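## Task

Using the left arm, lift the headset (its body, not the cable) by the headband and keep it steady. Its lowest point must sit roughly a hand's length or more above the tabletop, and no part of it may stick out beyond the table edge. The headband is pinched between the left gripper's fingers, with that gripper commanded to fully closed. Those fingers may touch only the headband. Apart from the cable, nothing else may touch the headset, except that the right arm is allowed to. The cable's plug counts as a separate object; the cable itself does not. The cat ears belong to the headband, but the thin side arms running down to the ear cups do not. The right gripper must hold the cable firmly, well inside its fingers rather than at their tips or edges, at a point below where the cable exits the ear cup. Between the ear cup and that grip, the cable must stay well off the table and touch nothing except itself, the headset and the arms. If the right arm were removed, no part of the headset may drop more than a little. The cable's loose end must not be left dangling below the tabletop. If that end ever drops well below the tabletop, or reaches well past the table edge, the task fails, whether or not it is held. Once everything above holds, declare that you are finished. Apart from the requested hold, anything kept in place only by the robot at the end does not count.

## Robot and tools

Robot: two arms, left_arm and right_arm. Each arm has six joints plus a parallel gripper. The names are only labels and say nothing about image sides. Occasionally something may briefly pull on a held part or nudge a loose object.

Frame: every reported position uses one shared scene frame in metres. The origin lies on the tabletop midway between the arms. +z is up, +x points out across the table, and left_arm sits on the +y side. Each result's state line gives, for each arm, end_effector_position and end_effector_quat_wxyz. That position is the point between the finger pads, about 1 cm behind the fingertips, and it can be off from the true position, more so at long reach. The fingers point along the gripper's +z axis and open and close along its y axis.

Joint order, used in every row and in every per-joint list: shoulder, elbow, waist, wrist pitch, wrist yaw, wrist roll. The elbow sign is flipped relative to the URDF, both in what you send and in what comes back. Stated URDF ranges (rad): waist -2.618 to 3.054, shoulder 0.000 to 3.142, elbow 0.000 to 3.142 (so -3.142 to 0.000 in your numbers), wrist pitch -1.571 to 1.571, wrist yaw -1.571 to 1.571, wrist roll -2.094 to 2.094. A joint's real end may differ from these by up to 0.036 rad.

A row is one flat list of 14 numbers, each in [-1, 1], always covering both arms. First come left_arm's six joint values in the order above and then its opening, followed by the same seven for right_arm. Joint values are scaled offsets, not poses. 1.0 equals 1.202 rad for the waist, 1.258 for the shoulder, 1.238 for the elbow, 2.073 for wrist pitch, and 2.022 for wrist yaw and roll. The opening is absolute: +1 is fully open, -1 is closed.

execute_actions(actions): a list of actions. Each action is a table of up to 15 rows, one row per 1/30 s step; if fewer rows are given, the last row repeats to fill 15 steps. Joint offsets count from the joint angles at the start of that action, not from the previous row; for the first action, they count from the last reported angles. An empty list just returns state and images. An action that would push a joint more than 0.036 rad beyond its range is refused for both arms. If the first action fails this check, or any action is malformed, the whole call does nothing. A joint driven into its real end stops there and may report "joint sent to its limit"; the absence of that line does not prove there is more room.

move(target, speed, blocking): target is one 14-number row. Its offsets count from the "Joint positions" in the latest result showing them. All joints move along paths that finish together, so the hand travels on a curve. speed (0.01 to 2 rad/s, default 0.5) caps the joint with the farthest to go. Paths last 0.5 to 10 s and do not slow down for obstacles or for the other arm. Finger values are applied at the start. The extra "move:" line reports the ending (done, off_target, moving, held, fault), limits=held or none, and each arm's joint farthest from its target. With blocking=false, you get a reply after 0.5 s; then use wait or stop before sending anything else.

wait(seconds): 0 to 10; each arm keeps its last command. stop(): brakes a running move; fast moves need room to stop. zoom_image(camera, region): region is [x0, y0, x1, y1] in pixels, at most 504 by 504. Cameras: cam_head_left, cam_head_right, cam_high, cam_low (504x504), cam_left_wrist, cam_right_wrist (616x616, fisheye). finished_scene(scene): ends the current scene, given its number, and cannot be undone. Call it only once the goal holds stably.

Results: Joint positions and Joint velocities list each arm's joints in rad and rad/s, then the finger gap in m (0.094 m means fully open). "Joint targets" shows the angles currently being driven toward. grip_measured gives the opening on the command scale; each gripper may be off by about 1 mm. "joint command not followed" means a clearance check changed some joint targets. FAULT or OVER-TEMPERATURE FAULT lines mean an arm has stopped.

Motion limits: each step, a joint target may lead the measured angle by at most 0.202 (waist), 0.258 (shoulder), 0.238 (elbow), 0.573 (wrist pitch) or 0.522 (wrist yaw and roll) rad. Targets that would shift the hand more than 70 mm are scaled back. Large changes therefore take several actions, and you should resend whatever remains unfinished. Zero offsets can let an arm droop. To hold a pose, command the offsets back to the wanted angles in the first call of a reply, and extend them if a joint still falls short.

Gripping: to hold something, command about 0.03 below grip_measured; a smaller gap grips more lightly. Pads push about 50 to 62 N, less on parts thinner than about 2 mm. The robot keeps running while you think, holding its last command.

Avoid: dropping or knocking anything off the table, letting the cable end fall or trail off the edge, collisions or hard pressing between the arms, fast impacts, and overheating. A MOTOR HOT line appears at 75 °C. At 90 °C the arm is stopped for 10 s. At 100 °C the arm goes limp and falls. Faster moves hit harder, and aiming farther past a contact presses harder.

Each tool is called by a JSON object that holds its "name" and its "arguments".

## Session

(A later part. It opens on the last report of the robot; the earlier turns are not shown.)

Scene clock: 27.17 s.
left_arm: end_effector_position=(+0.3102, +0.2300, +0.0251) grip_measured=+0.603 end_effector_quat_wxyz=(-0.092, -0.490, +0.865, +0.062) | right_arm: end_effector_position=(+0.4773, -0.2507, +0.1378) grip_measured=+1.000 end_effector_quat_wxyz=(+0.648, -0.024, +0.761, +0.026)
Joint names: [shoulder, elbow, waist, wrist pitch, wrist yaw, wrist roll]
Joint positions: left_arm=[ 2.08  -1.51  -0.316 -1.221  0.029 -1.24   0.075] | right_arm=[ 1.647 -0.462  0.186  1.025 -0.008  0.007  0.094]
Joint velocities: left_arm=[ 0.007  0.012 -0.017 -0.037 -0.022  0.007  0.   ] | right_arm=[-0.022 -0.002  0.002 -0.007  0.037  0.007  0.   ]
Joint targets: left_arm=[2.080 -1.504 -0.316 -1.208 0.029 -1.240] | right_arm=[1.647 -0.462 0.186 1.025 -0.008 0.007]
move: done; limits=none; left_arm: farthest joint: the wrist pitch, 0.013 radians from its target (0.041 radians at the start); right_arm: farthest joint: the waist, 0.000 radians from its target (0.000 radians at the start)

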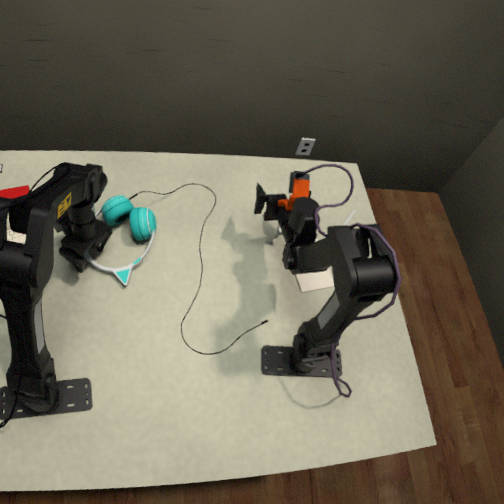

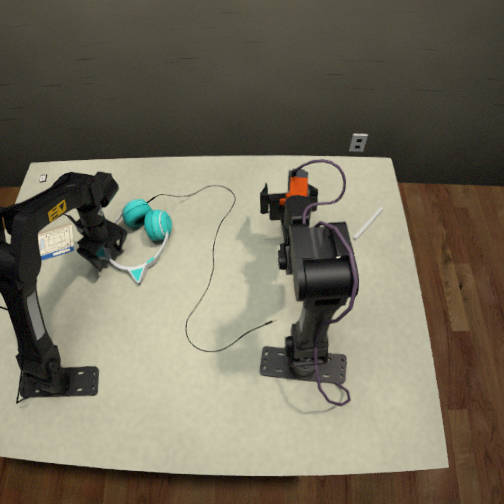

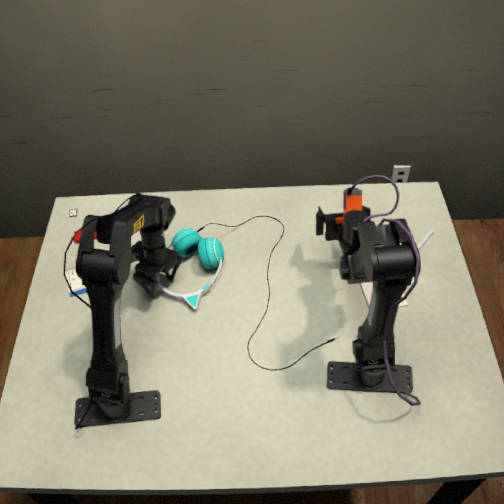

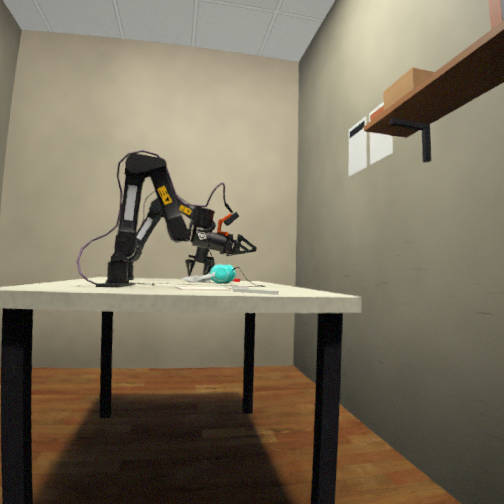

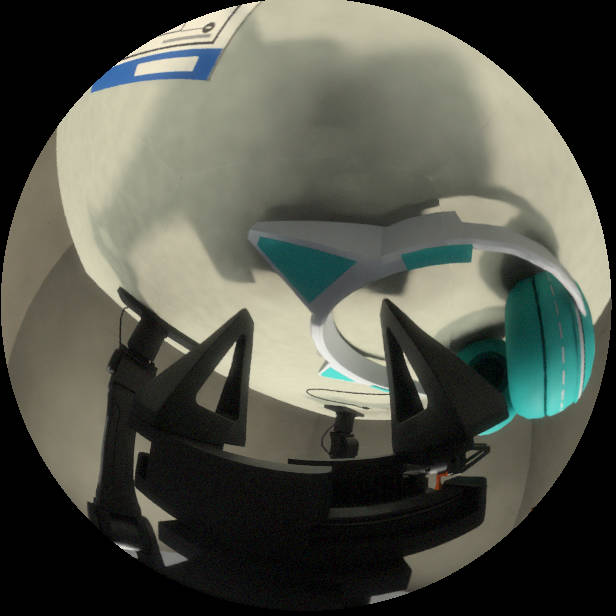

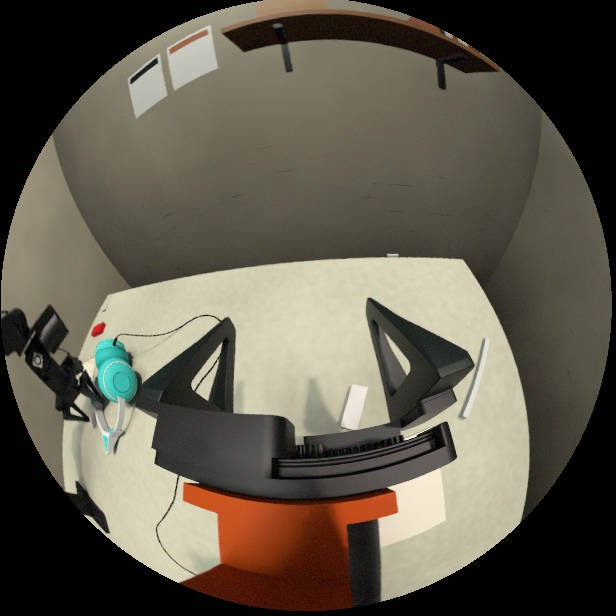

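{"name": "move", "arguments": {"target": [0.015,0,0,0.02,0,0,0.6,0,0,0,0,0,0,1], "speed": 0.2}}

{"name": "move", "arguments": {"target": [0,0,0,0,0,0,-1,0,0,0,0,0,0,1]}}

{"name": "move", "arguments": {"target": [-0.28,-0.27,0,-0.16,0,0,-1,0,0,0,0,0,0,1], "speed": 0.3}}

{"name": "move", "arguments": {"target": [-0.03,-0.03,-0.2,0,0,0.95,-1,0,0,0,0,0,0,1]}}

{"name": "move", "arguments": {"target": [-0.16,0.08,-0.08,0.76,0,0.44,-1,0,0,0,0,0,0,1], "speed": 0.4}}

Scene clock: 32.93 s.
left_arm: end_effector_position=(+0.3157, +0.2289, +0.0194) grip_measured=+0.603 end_effector_quat_wxyz=(-0.087, -0.490, +0.865, +0.057) | right_arm: end_effector_position=(+0.4773, -0.2507, +0.1378) grip_measured=+1.000 end_effector_quat_wxyz=(+0.648, -0.024, +0.761, +0.026)
Joint names: [shoulder, elbow, waist, wrist pitch, wrist yaw, wrist roll]
Joint positions: left_arm=[ 2.093 -1.51  -0.316 -1.193  0.029 -1.24   0.075] | right_arm=[ 1.647 -0.462  0.186  1.025 -0.008  0.007  0.094]
Joint velocities: left_arm=[-0.002 -0.007 -0.012  0.051 -0.037  0.037  0.001] | right_arm=[ 0.002 -0.007  0.002 -0.037 -0.066 -0.066  0.   ]
Joint targets: left_arm=[2.098 -1.510 -0.316 -1.180 0.029 -1.240] | right_arm=[1.647 -0.462 0.186 1.025 -0.008 0.007]
move: done; limits=none; left_arm: farthest joint: the wrist pitch, 0.014 radians from its target (0.042 radians at the start); right_arm: farthest joint: the waist, 0.000 radians from its target (0.000 radians at the start)

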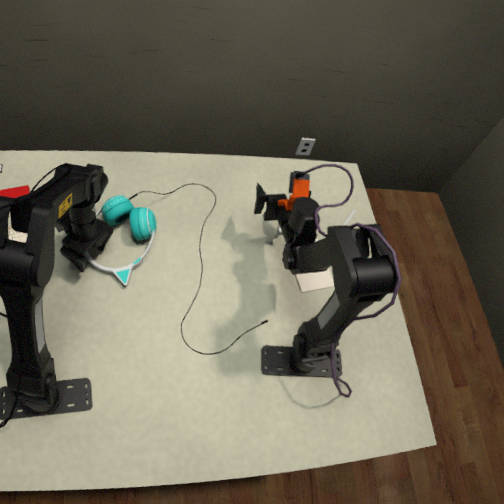

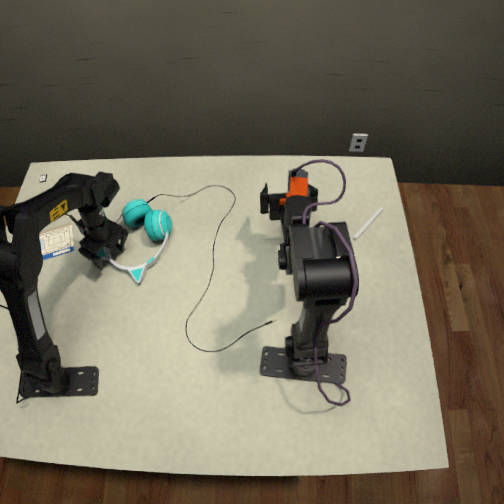

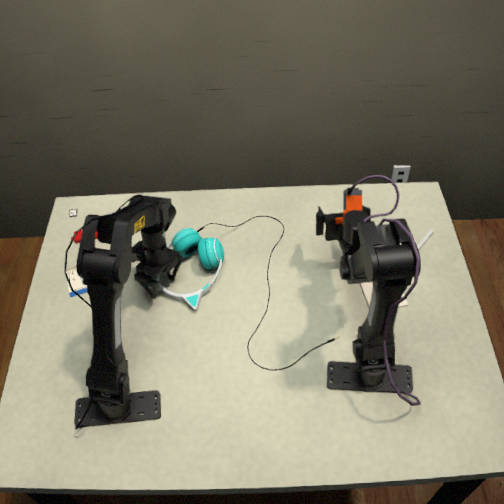

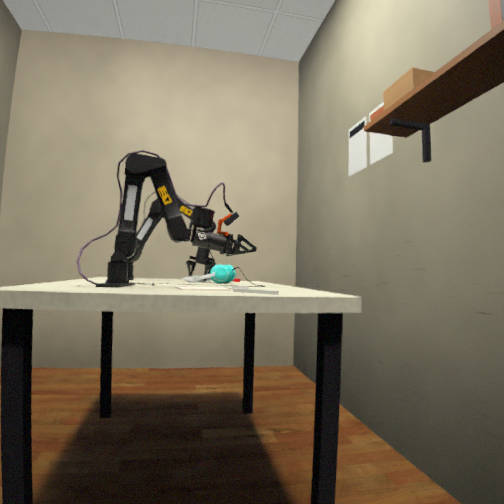

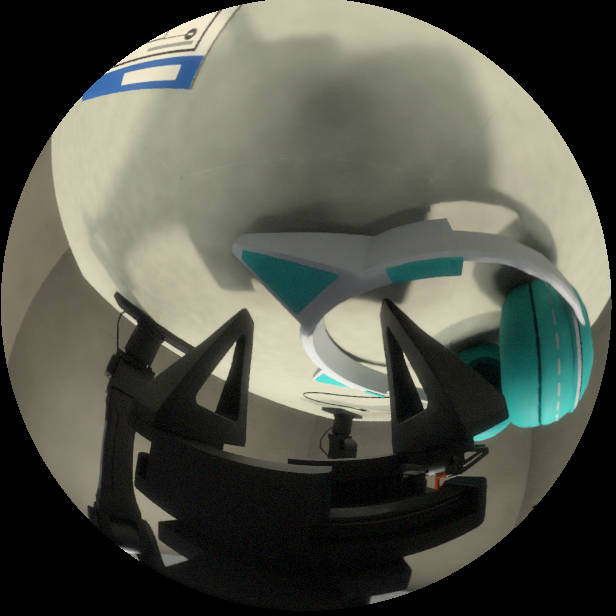

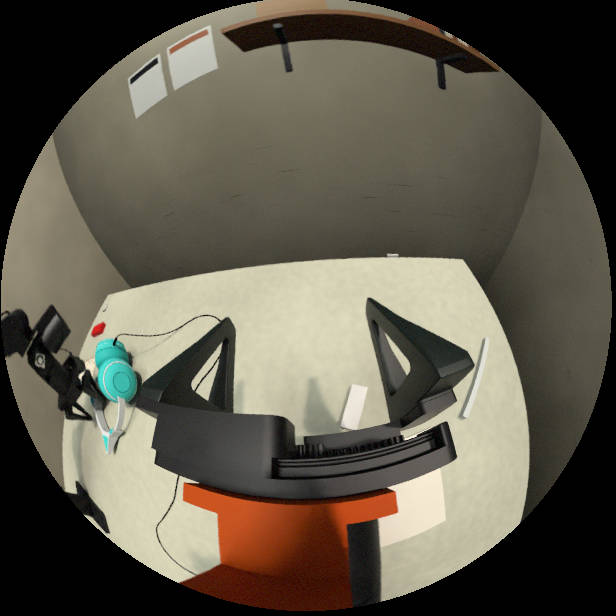

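Scene clock: 33.43 s.
left_arm: end_effector_position=(+0.3159, +0.2266, +0.0193) grip_measured=-0.742 end_effector_quat_wxyz=(-0.090, -0.488, +0.867, +0.052) | right_arm: end_effector_position=(+0.4773, -0.2507, +0.1378) grip_measured=+1.000 end_effector_quat_wxyz=(+0.648, -0.024, +0.761, +0.026)
Joint names: [shoulder, elbow, waist, wrist pitch, wrist yaw, wrist roll]
Joint positions: left_arm=[ 2.093 -1.51  -0.316 -1.191  0.042 -1.235  0.012] | right_arm=[ 1.647 -0.462  0.186  1.025 -0.008  0.007  0.094]
Joint velocities: left_arm=[ 0.012  0.002 -0.007  0.051 -0.022 -0.081 -0.002] | right_arm=[-0.007  0.007 -0.002  0.11  -0.037  0.022  0.   ]
Joint targets: left_arm=[2.093 -1.510 -0.316 -1.193 0.030 -1.240] | right_arm=[1.647 -0.462 0.186 1.025 -0.008 0.007]
move: done; limits=none; left_arm: farthest joint: the wrist yaw, 0.013 radians from its target (0.000 radians at the start); right_arm: farthest joint: the waist, 0.000 radians from its target (0.000 radians at the start)

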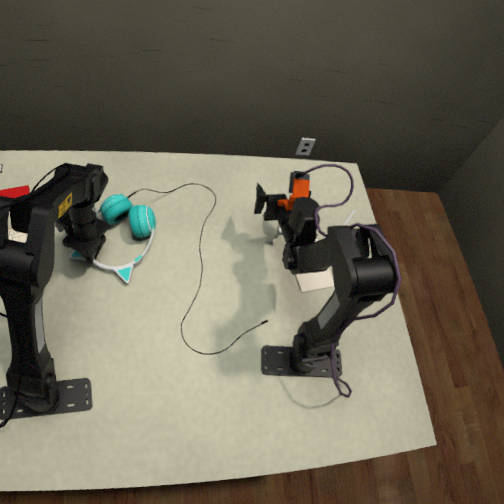

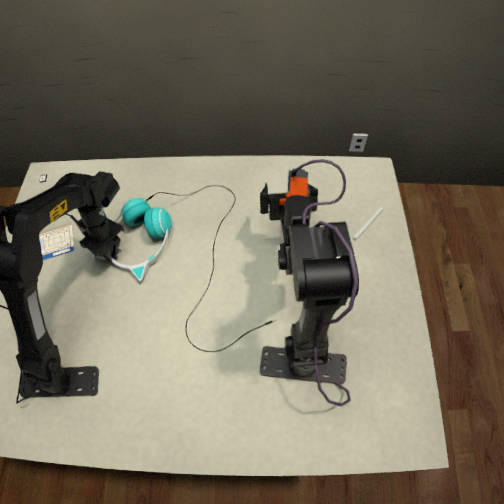

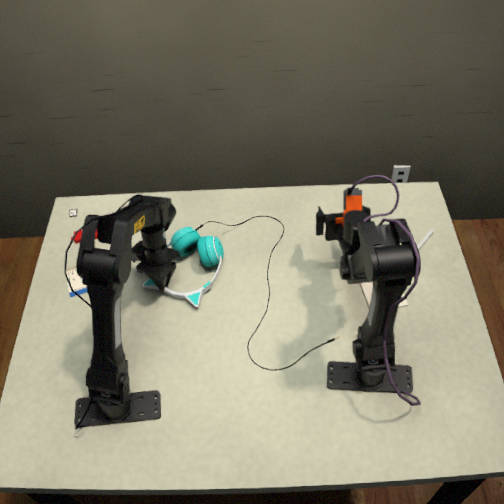

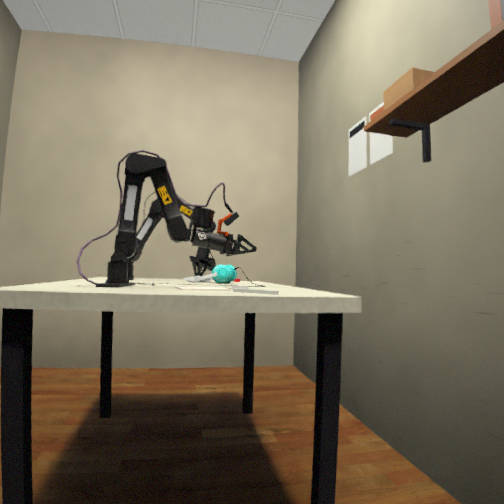

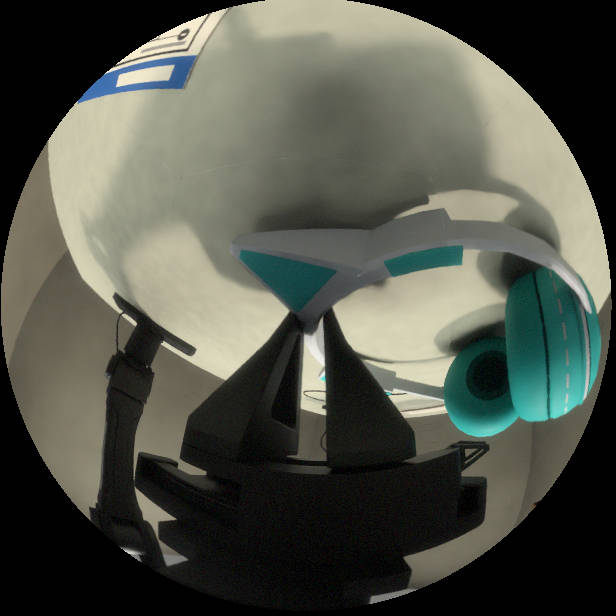

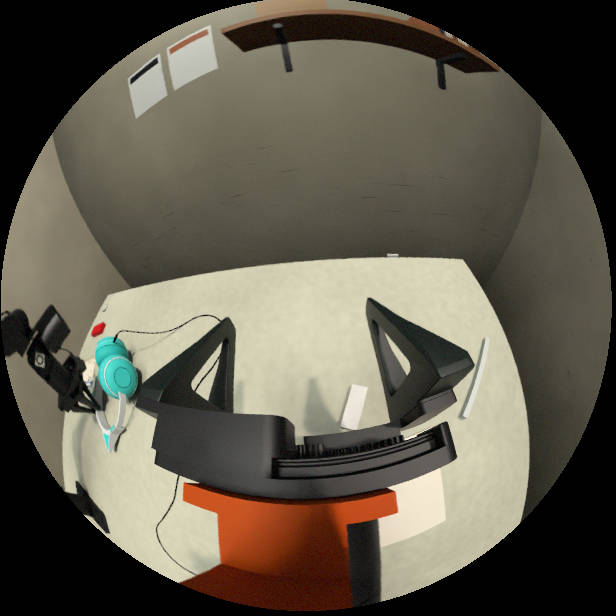

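Scene clock: 35.23 s.
left_arm: end_effector_position=(+0.3075, +0.2273, +0.1989) grip_measured=-0.832 end_effector_quat_wxyz=(+0.008, -0.487, +0.873, -0.039) | right_arm: end_effector_position=(+0.4773, -0.2507, +0.1378) grip_measured=+1.000 end_effector_quat_wxyz=(+0.648, -0.024, +0.761, +0.026)
Joint names: [shoulder, elbow, waist, wrist pitch, wrist yaw, wrist roll]
Joint positions: left_arm=[ 1.771 -1.809 -0.316 -1.546  0.048 -1.232  0.008] | right_arm=[ 1.647 -0.462  0.186  1.025 -0.008  0.007  0.094]
Joint velocities: left_arm=[ 0.007  0.007 -0.017 -0.007 -0.007  0.007 -0.001] | right_arm=[-0.022  0.012  0.007 -0.007  0.007  0.022  0.   ]
Joint targets: left_arm=[1.741 -1.844 -0.316 -1.522 0.042 -1.235] | right_arm=[1.647 -0.462 0.186 1.025 -0.008 0.007]
move: off_target (left_arm); limits=none; left_arm: farthest joint: the elbow, 0.035 radians from its target (0.335 radians at the start); right_arm: farthest joint: the waist, 0.000 radians from its target (0.000 radians at the start)

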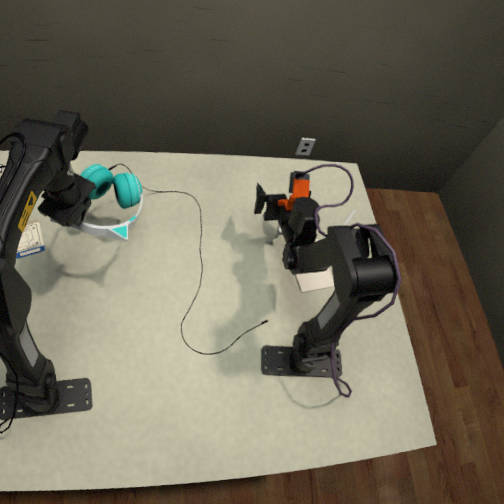

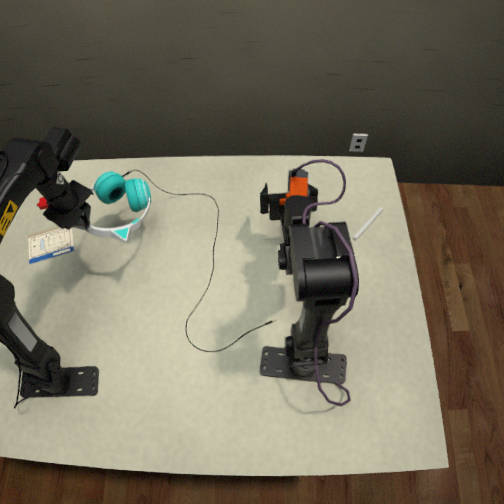

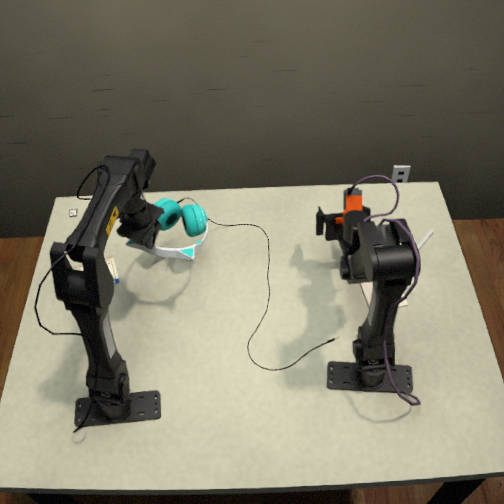

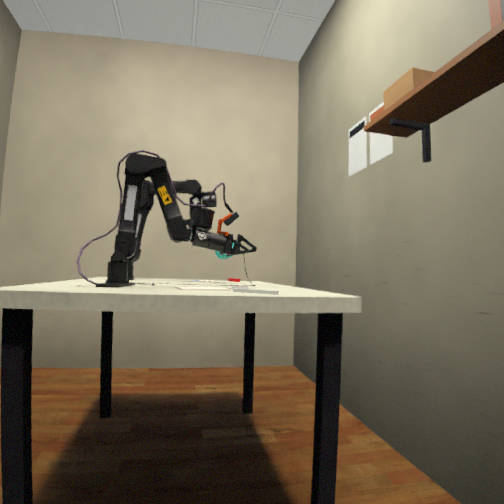

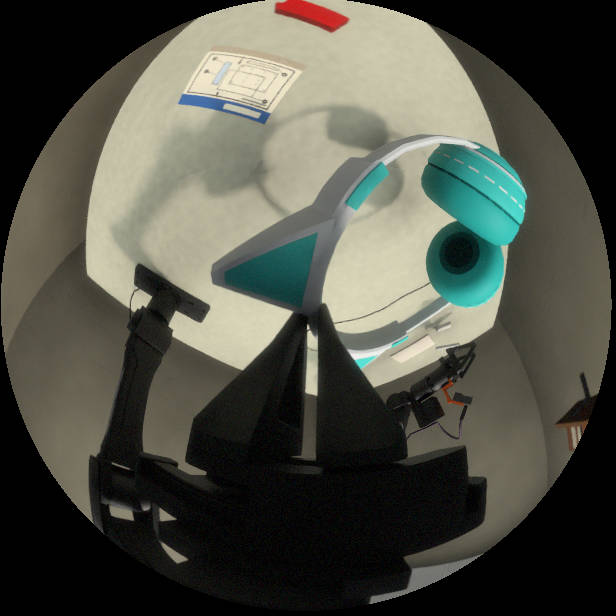

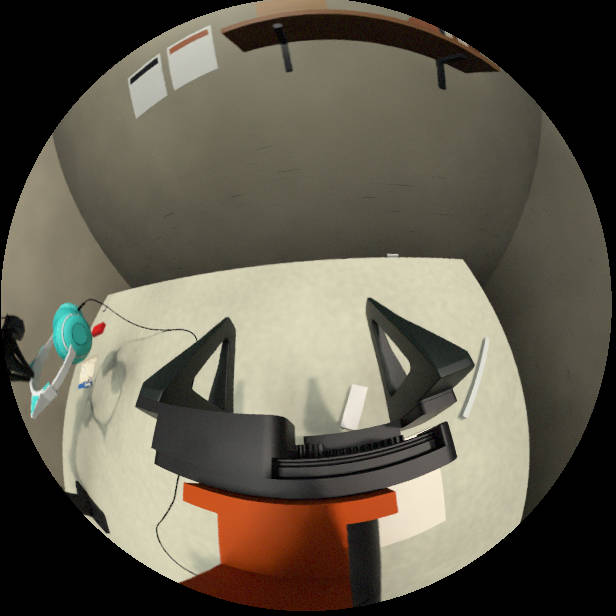

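Scene clock: 39.87 s.
left_arm: end_effector_position=(+0.2818, +0.1618, +0.1986) grip_measured=-0.832 end_effector_quat_wxyz=(+0.028, +0.533, +0.846, -0.007) | right_arm: end_effector_position=(+0.4773, -0.2507, +0.1378) grip_measured=+1.000 end_effector_quat_wxyz=(+0.648, -0.024, +0.761, +0.026)
Joint names: [shoulder, elbow, waist, wrist pitch, wrist yaw, wrist roll]
Joint positions: left_arm=[ 1.771 -1.809 -0.544 -1.555  0.02   0.682  0.008] | right_arm=[ 1.647 -0.462  0.186  1.025 -0.008  0.007  0.094]
Joint velocities: left_arm=[-0.002 -0.002  0.002 -0.022 -0.037 -0.022  0.   ] | right_arm=[-0.017 -0.012  0.002  0.007  0.095 -0.051  0.   ]
Joint targets: left_arm=[1.734 -1.847 -0.556 -1.546 0.048 0.689] | right_arm=[1.647 -0.462 0.186 1.025 -0.008 0.007]
move: off_target (left_arm); limits=none; left_arm: farthest joint: the shoulder, 0.038 radians from its target (0.038 radians at the start); right_arm: farthest joint: the waist, 0.000 radians from its target (0.000 radians at the start)

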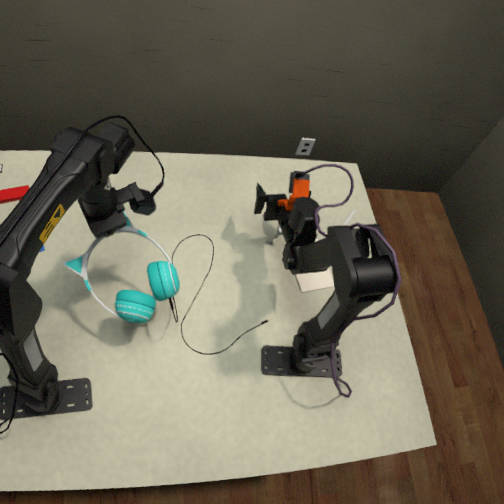

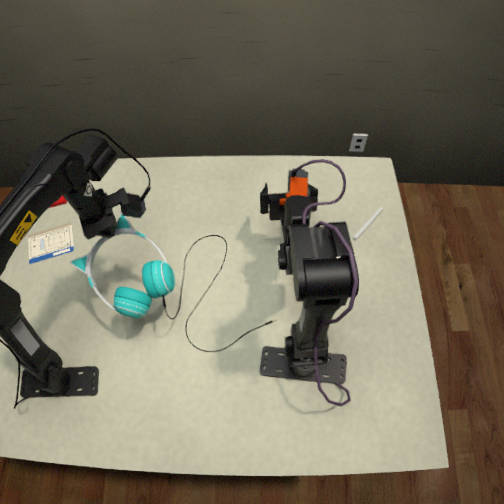

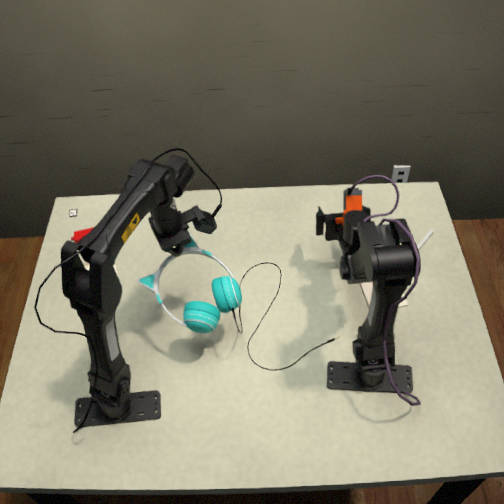

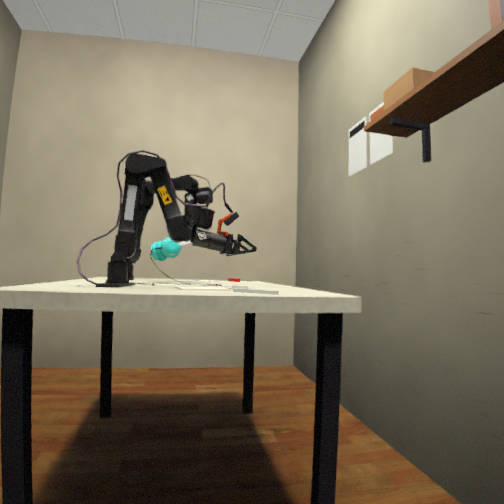

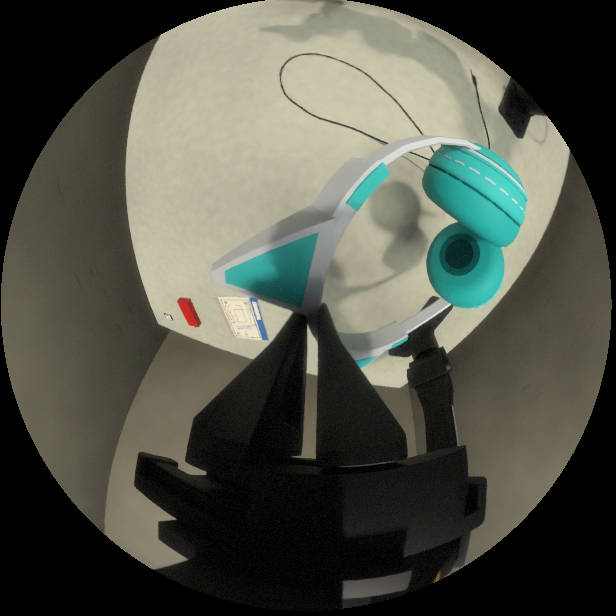

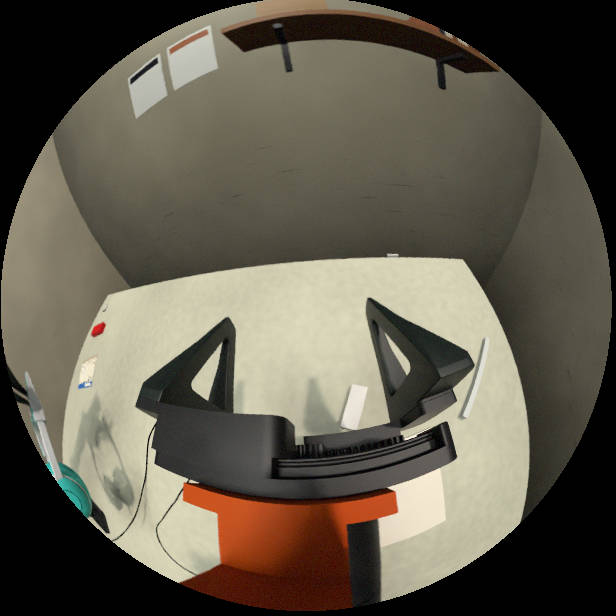

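Scene clock: 44.43 s.
left_arm: end_effector_position=(+0.4353, +0.0428, +0.4631) grip_measured=-0.845 end_effector_quat_wxyz=(+0.614, +0.615, +0.347, +0.352) | right_arm: end_effector_position=(+0.4773, -0.2507, +0.1378) grip_measured=+1.000 end_effector_quat_wxyz=(+0.648, -0.024, +0.761, +0.026)
Joint names: [shoulder, elbow, waist, wrist pitch, wrist yaw, wrist roll]
Joint positions: left_arm=[ 1.617 -1.701 -0.628 -0.081  0.012  1.577  0.007] | right_arm=[ 1.647 -0.462  0.186  1.025 -0.008  0.007  0.094]
Joint velocities: left_arm=[ 0.002 -0.002 -0.022 -0.051 -0.037 -0.007 -0.   ] | right_arm=[ 0.012  0.007  0.017  0.007 -0.037  0.022  0.   ]
Joint targets: left_arm=[1.570 -1.710 -0.641 0.021 0.020 1.572] | right_arm=[1.647 -0.462 0.186 1.025 -0.008 0.007]
move: off_target (left_arm); limits=none; left_arm: farthest joint: the wrist pitch, 0.102 radians from its target (1.575 radians at the start); right_arm: farthest joint: the waist, 0.000 radians from its target (0.000 radians at the start)

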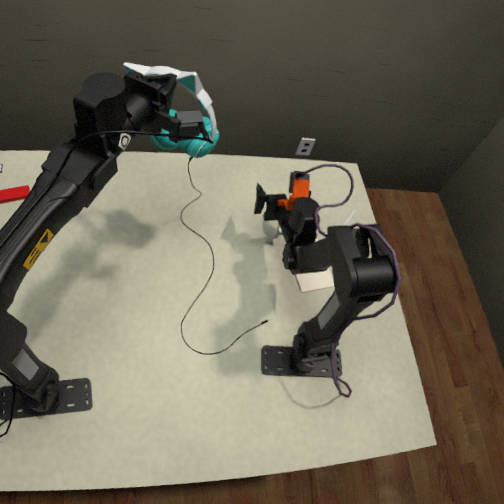

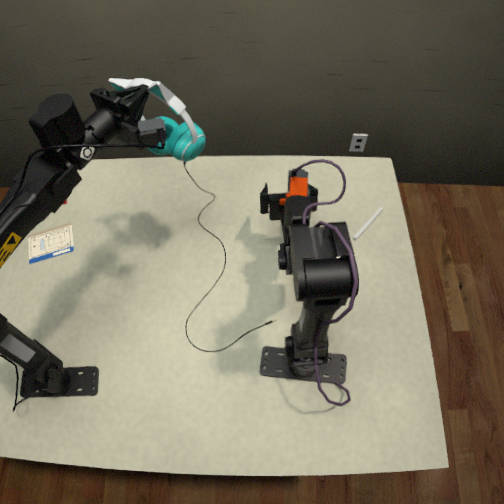

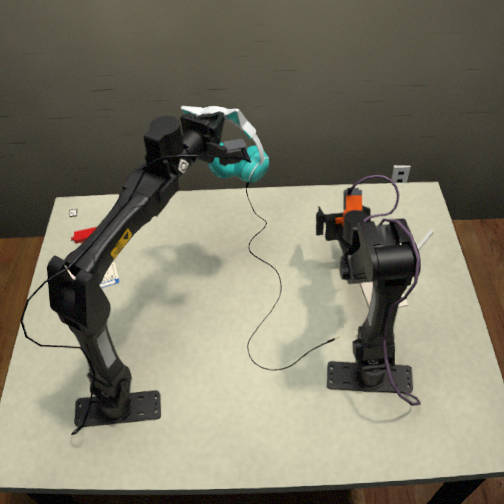

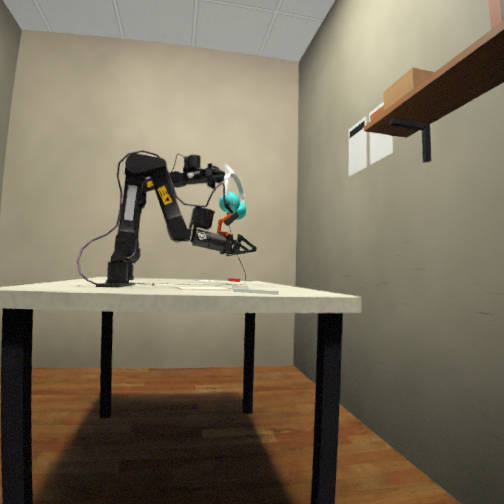

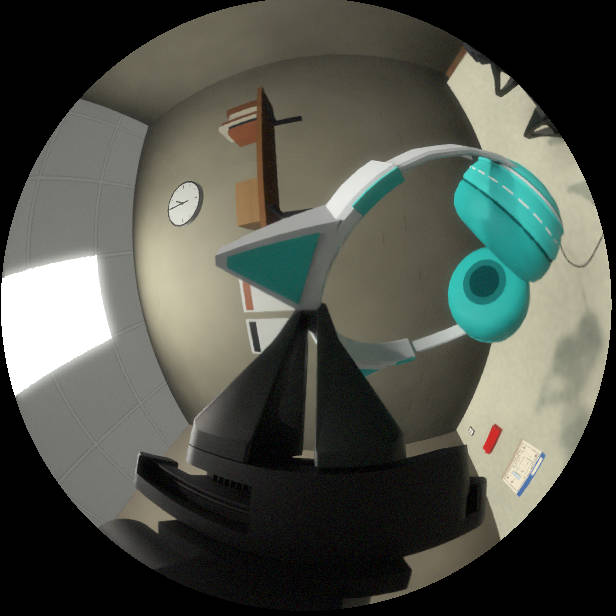

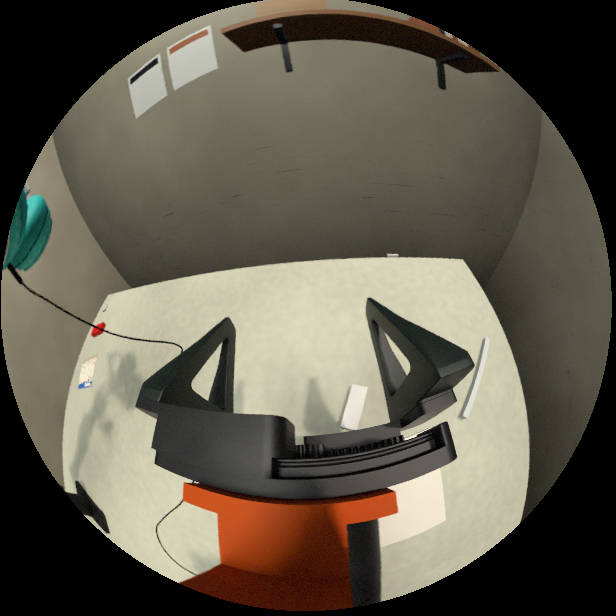

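{"name": "move", "arguments": {"target": [-0.037,-0.01,0,0.049,0,0,-1,-0.12,0.2,0.5,0.08,0,0,1]}}

Scene clock: 49.70 s.
left_arm: end_effector_position=(+0.4362, +0.0423, +0.4568) grip_measured=-0.845 end_effector_quat_wxyz=(+0.609, +0.620, +0.348, +0.351) | right_arm: end_effector_position=(+0.3429, -0.0480, +0.1317) grip_measured=+1.000 end_effector_quat_wxyz=(+0.625, -0.241, +0.710, +0.218)
Joint names: [shoulder, elbow, waist, wrist pitch, wrist yaw, wrist roll]
Joint positions: left_arm=[ 1.617 -1.688 -0.628 -0.081  0.012  1.583  0.007] | right_arm=[ 1.522 -0.225  0.779  1.173 -0.008  0.007  0.094]
Joint velocities: left_arm=[-0.002  0.007 -0.002 -0.007  0.022 -0.007 -0.001] | right_arm=[ 0.017  0.032 -0.002  0.066 -0.022 -0.007  0.   ]
Joint targets: left_arm=[1.571 -1.713 -0.628 0.020 0.012 1.577] | right_arm=[1.496 -0.214 0.787 1.191 -0.008 0.007]
move: off_target (left_arm, right_arm); limits=none; left_arm: farthest joint: the wrist pitch, 0.102 radians from its target (0.102 radians at the start); right_arm: farthest joint: the shoulder, 0.026 radians from its target (0.151 radians at the start)

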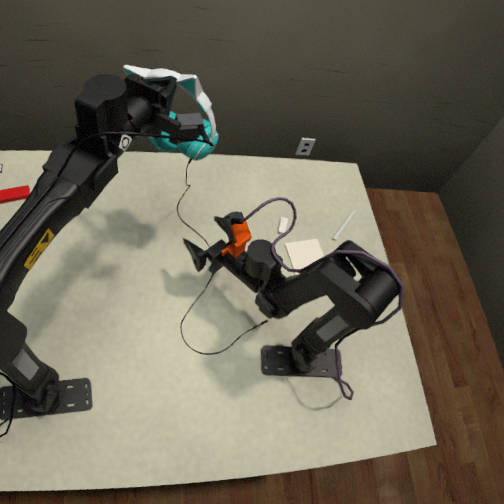

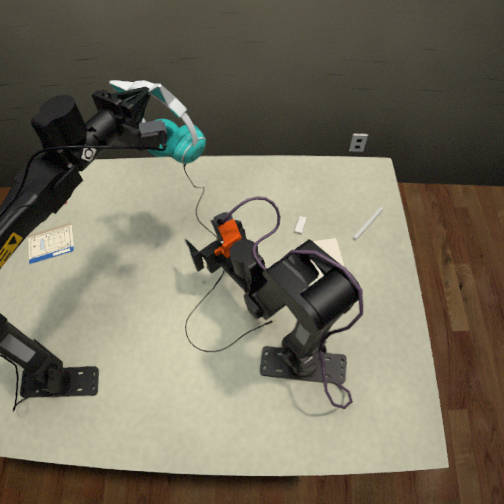

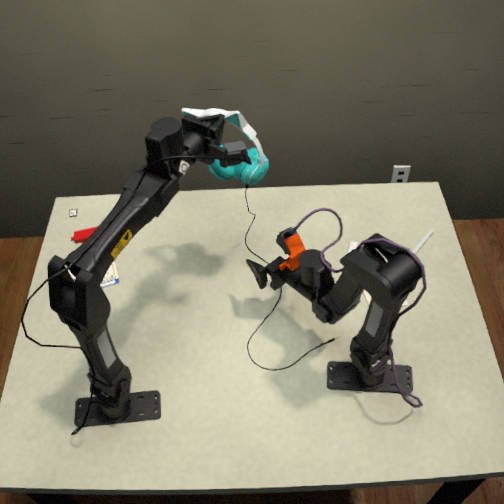

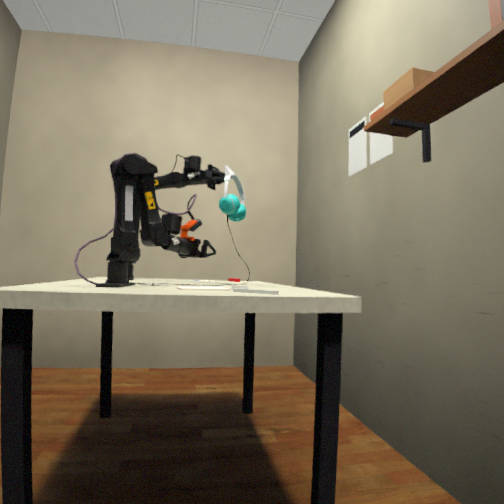

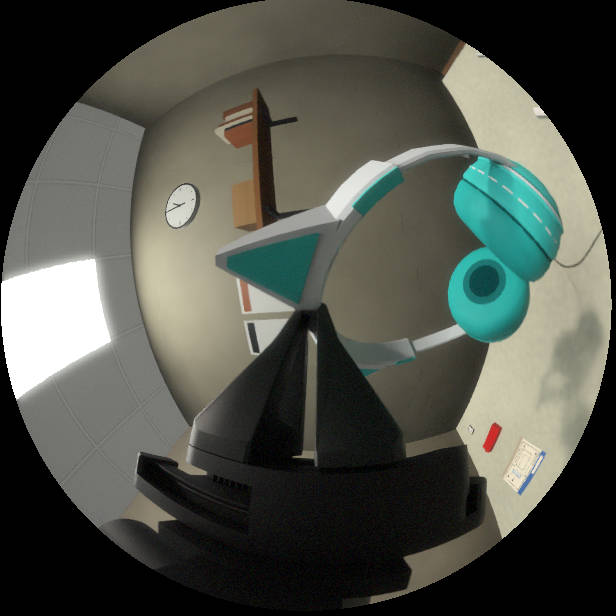

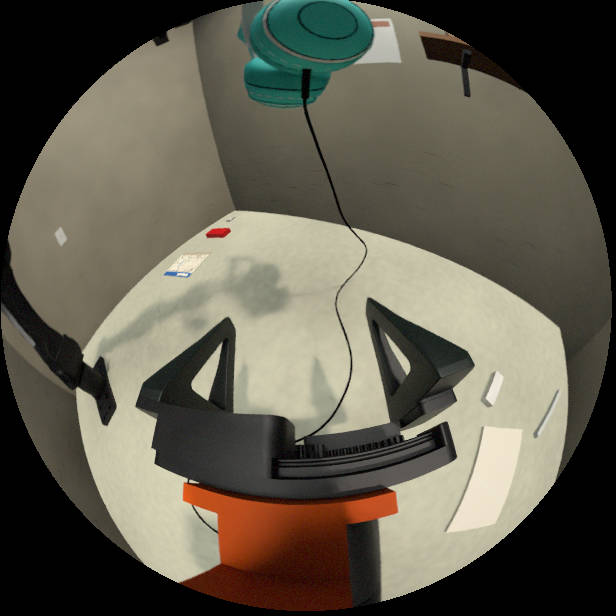

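Extend ~0.12.

{"name": "move", "arguments": {"target": [-0.037,-0.02,0,0.049,0,0,-1,0.33,-0.45,-0.05,-0.01,0,0,1], "speed": 0.3}}

Scene clock: 57.17 s.
left_arm: end_effector_position=(+0.4389, +0.0407, +0.4482) grip_measured=-0.845 end_effector_quat_wxyz=(+0.603, +0.626, +0.349, +0.350) | right_arm: end_effector_position=(+0.4644, +0.0125, +0.1582) grip_measured=+1.000 end_effector_quat_wxyz=(+0.667, -0.213, +0.681, +0.213)
Joint names: [shoulder, elbow, waist, wrist pitch, wrist yaw, wrist roll]
Joint positions: left_arm=[ 1.624 -1.677 -0.628 -0.081  0.012  1.588  0.007] | right_arm=[ 1.93  -0.756  0.728  1.154 -0.008  0.007  0.094]
Joint velocities: left_arm=[-0.012  0.017  0.007 -0.066 -0.037  0.037 -0.001] | right_arm=[ 0.002 -0.012 -0.007 -0.007  0.007  0.051  0.   ]
Joint targets: left_arm=[1.571 -1.712 -0.628 0.020 0.012 1.583] | right_arm=[1.937 -0.782 0.719 1.152 -0.008 0.007]
move: off_target (left_arm, right_arm); limits=none; left_arm: farthest joint: the wrist pitch, 0.101 radians from its target (0.102 radians at the start); right_arm: farthest joint: the elbow, 0.026 radians from its target (0.557 radians at the start)

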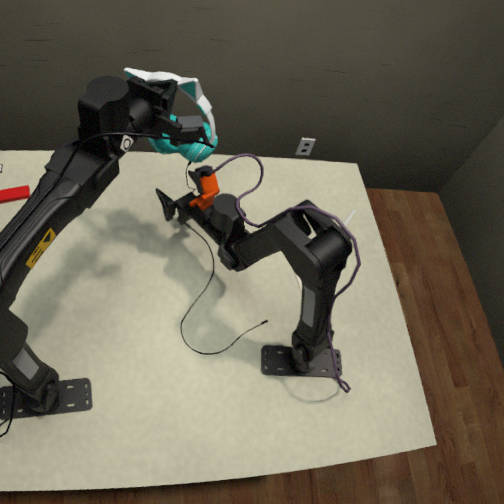

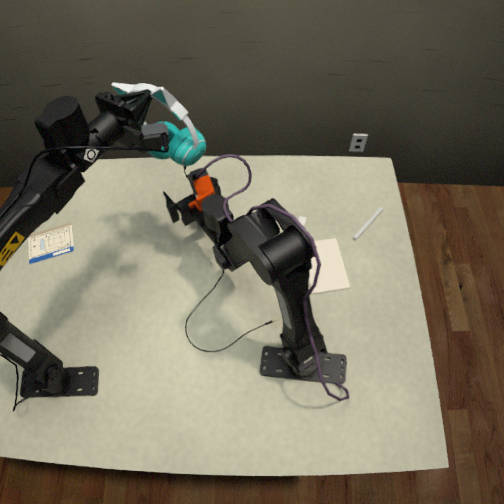

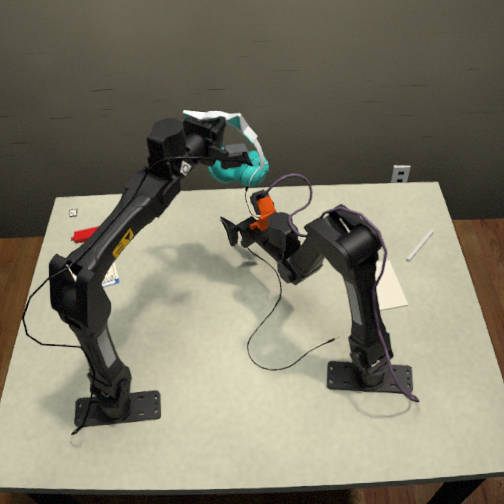

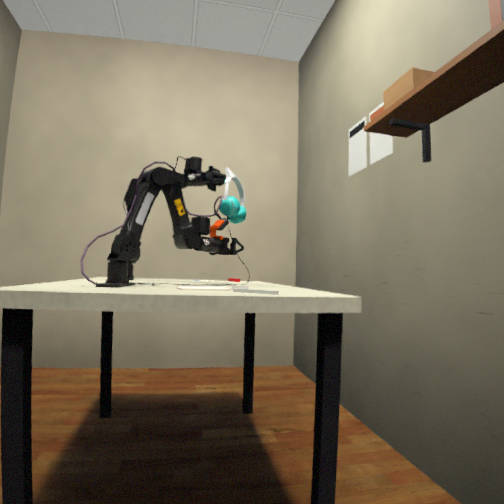

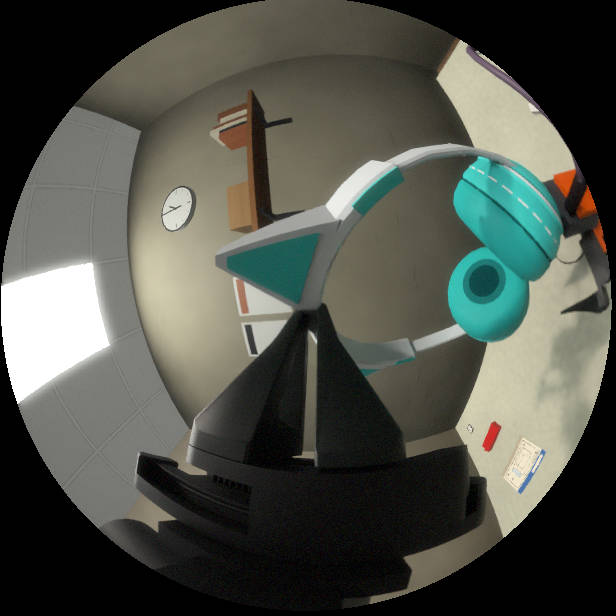

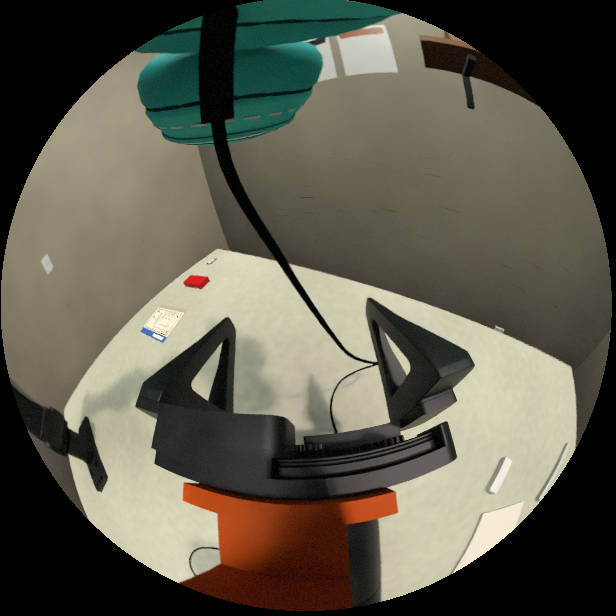

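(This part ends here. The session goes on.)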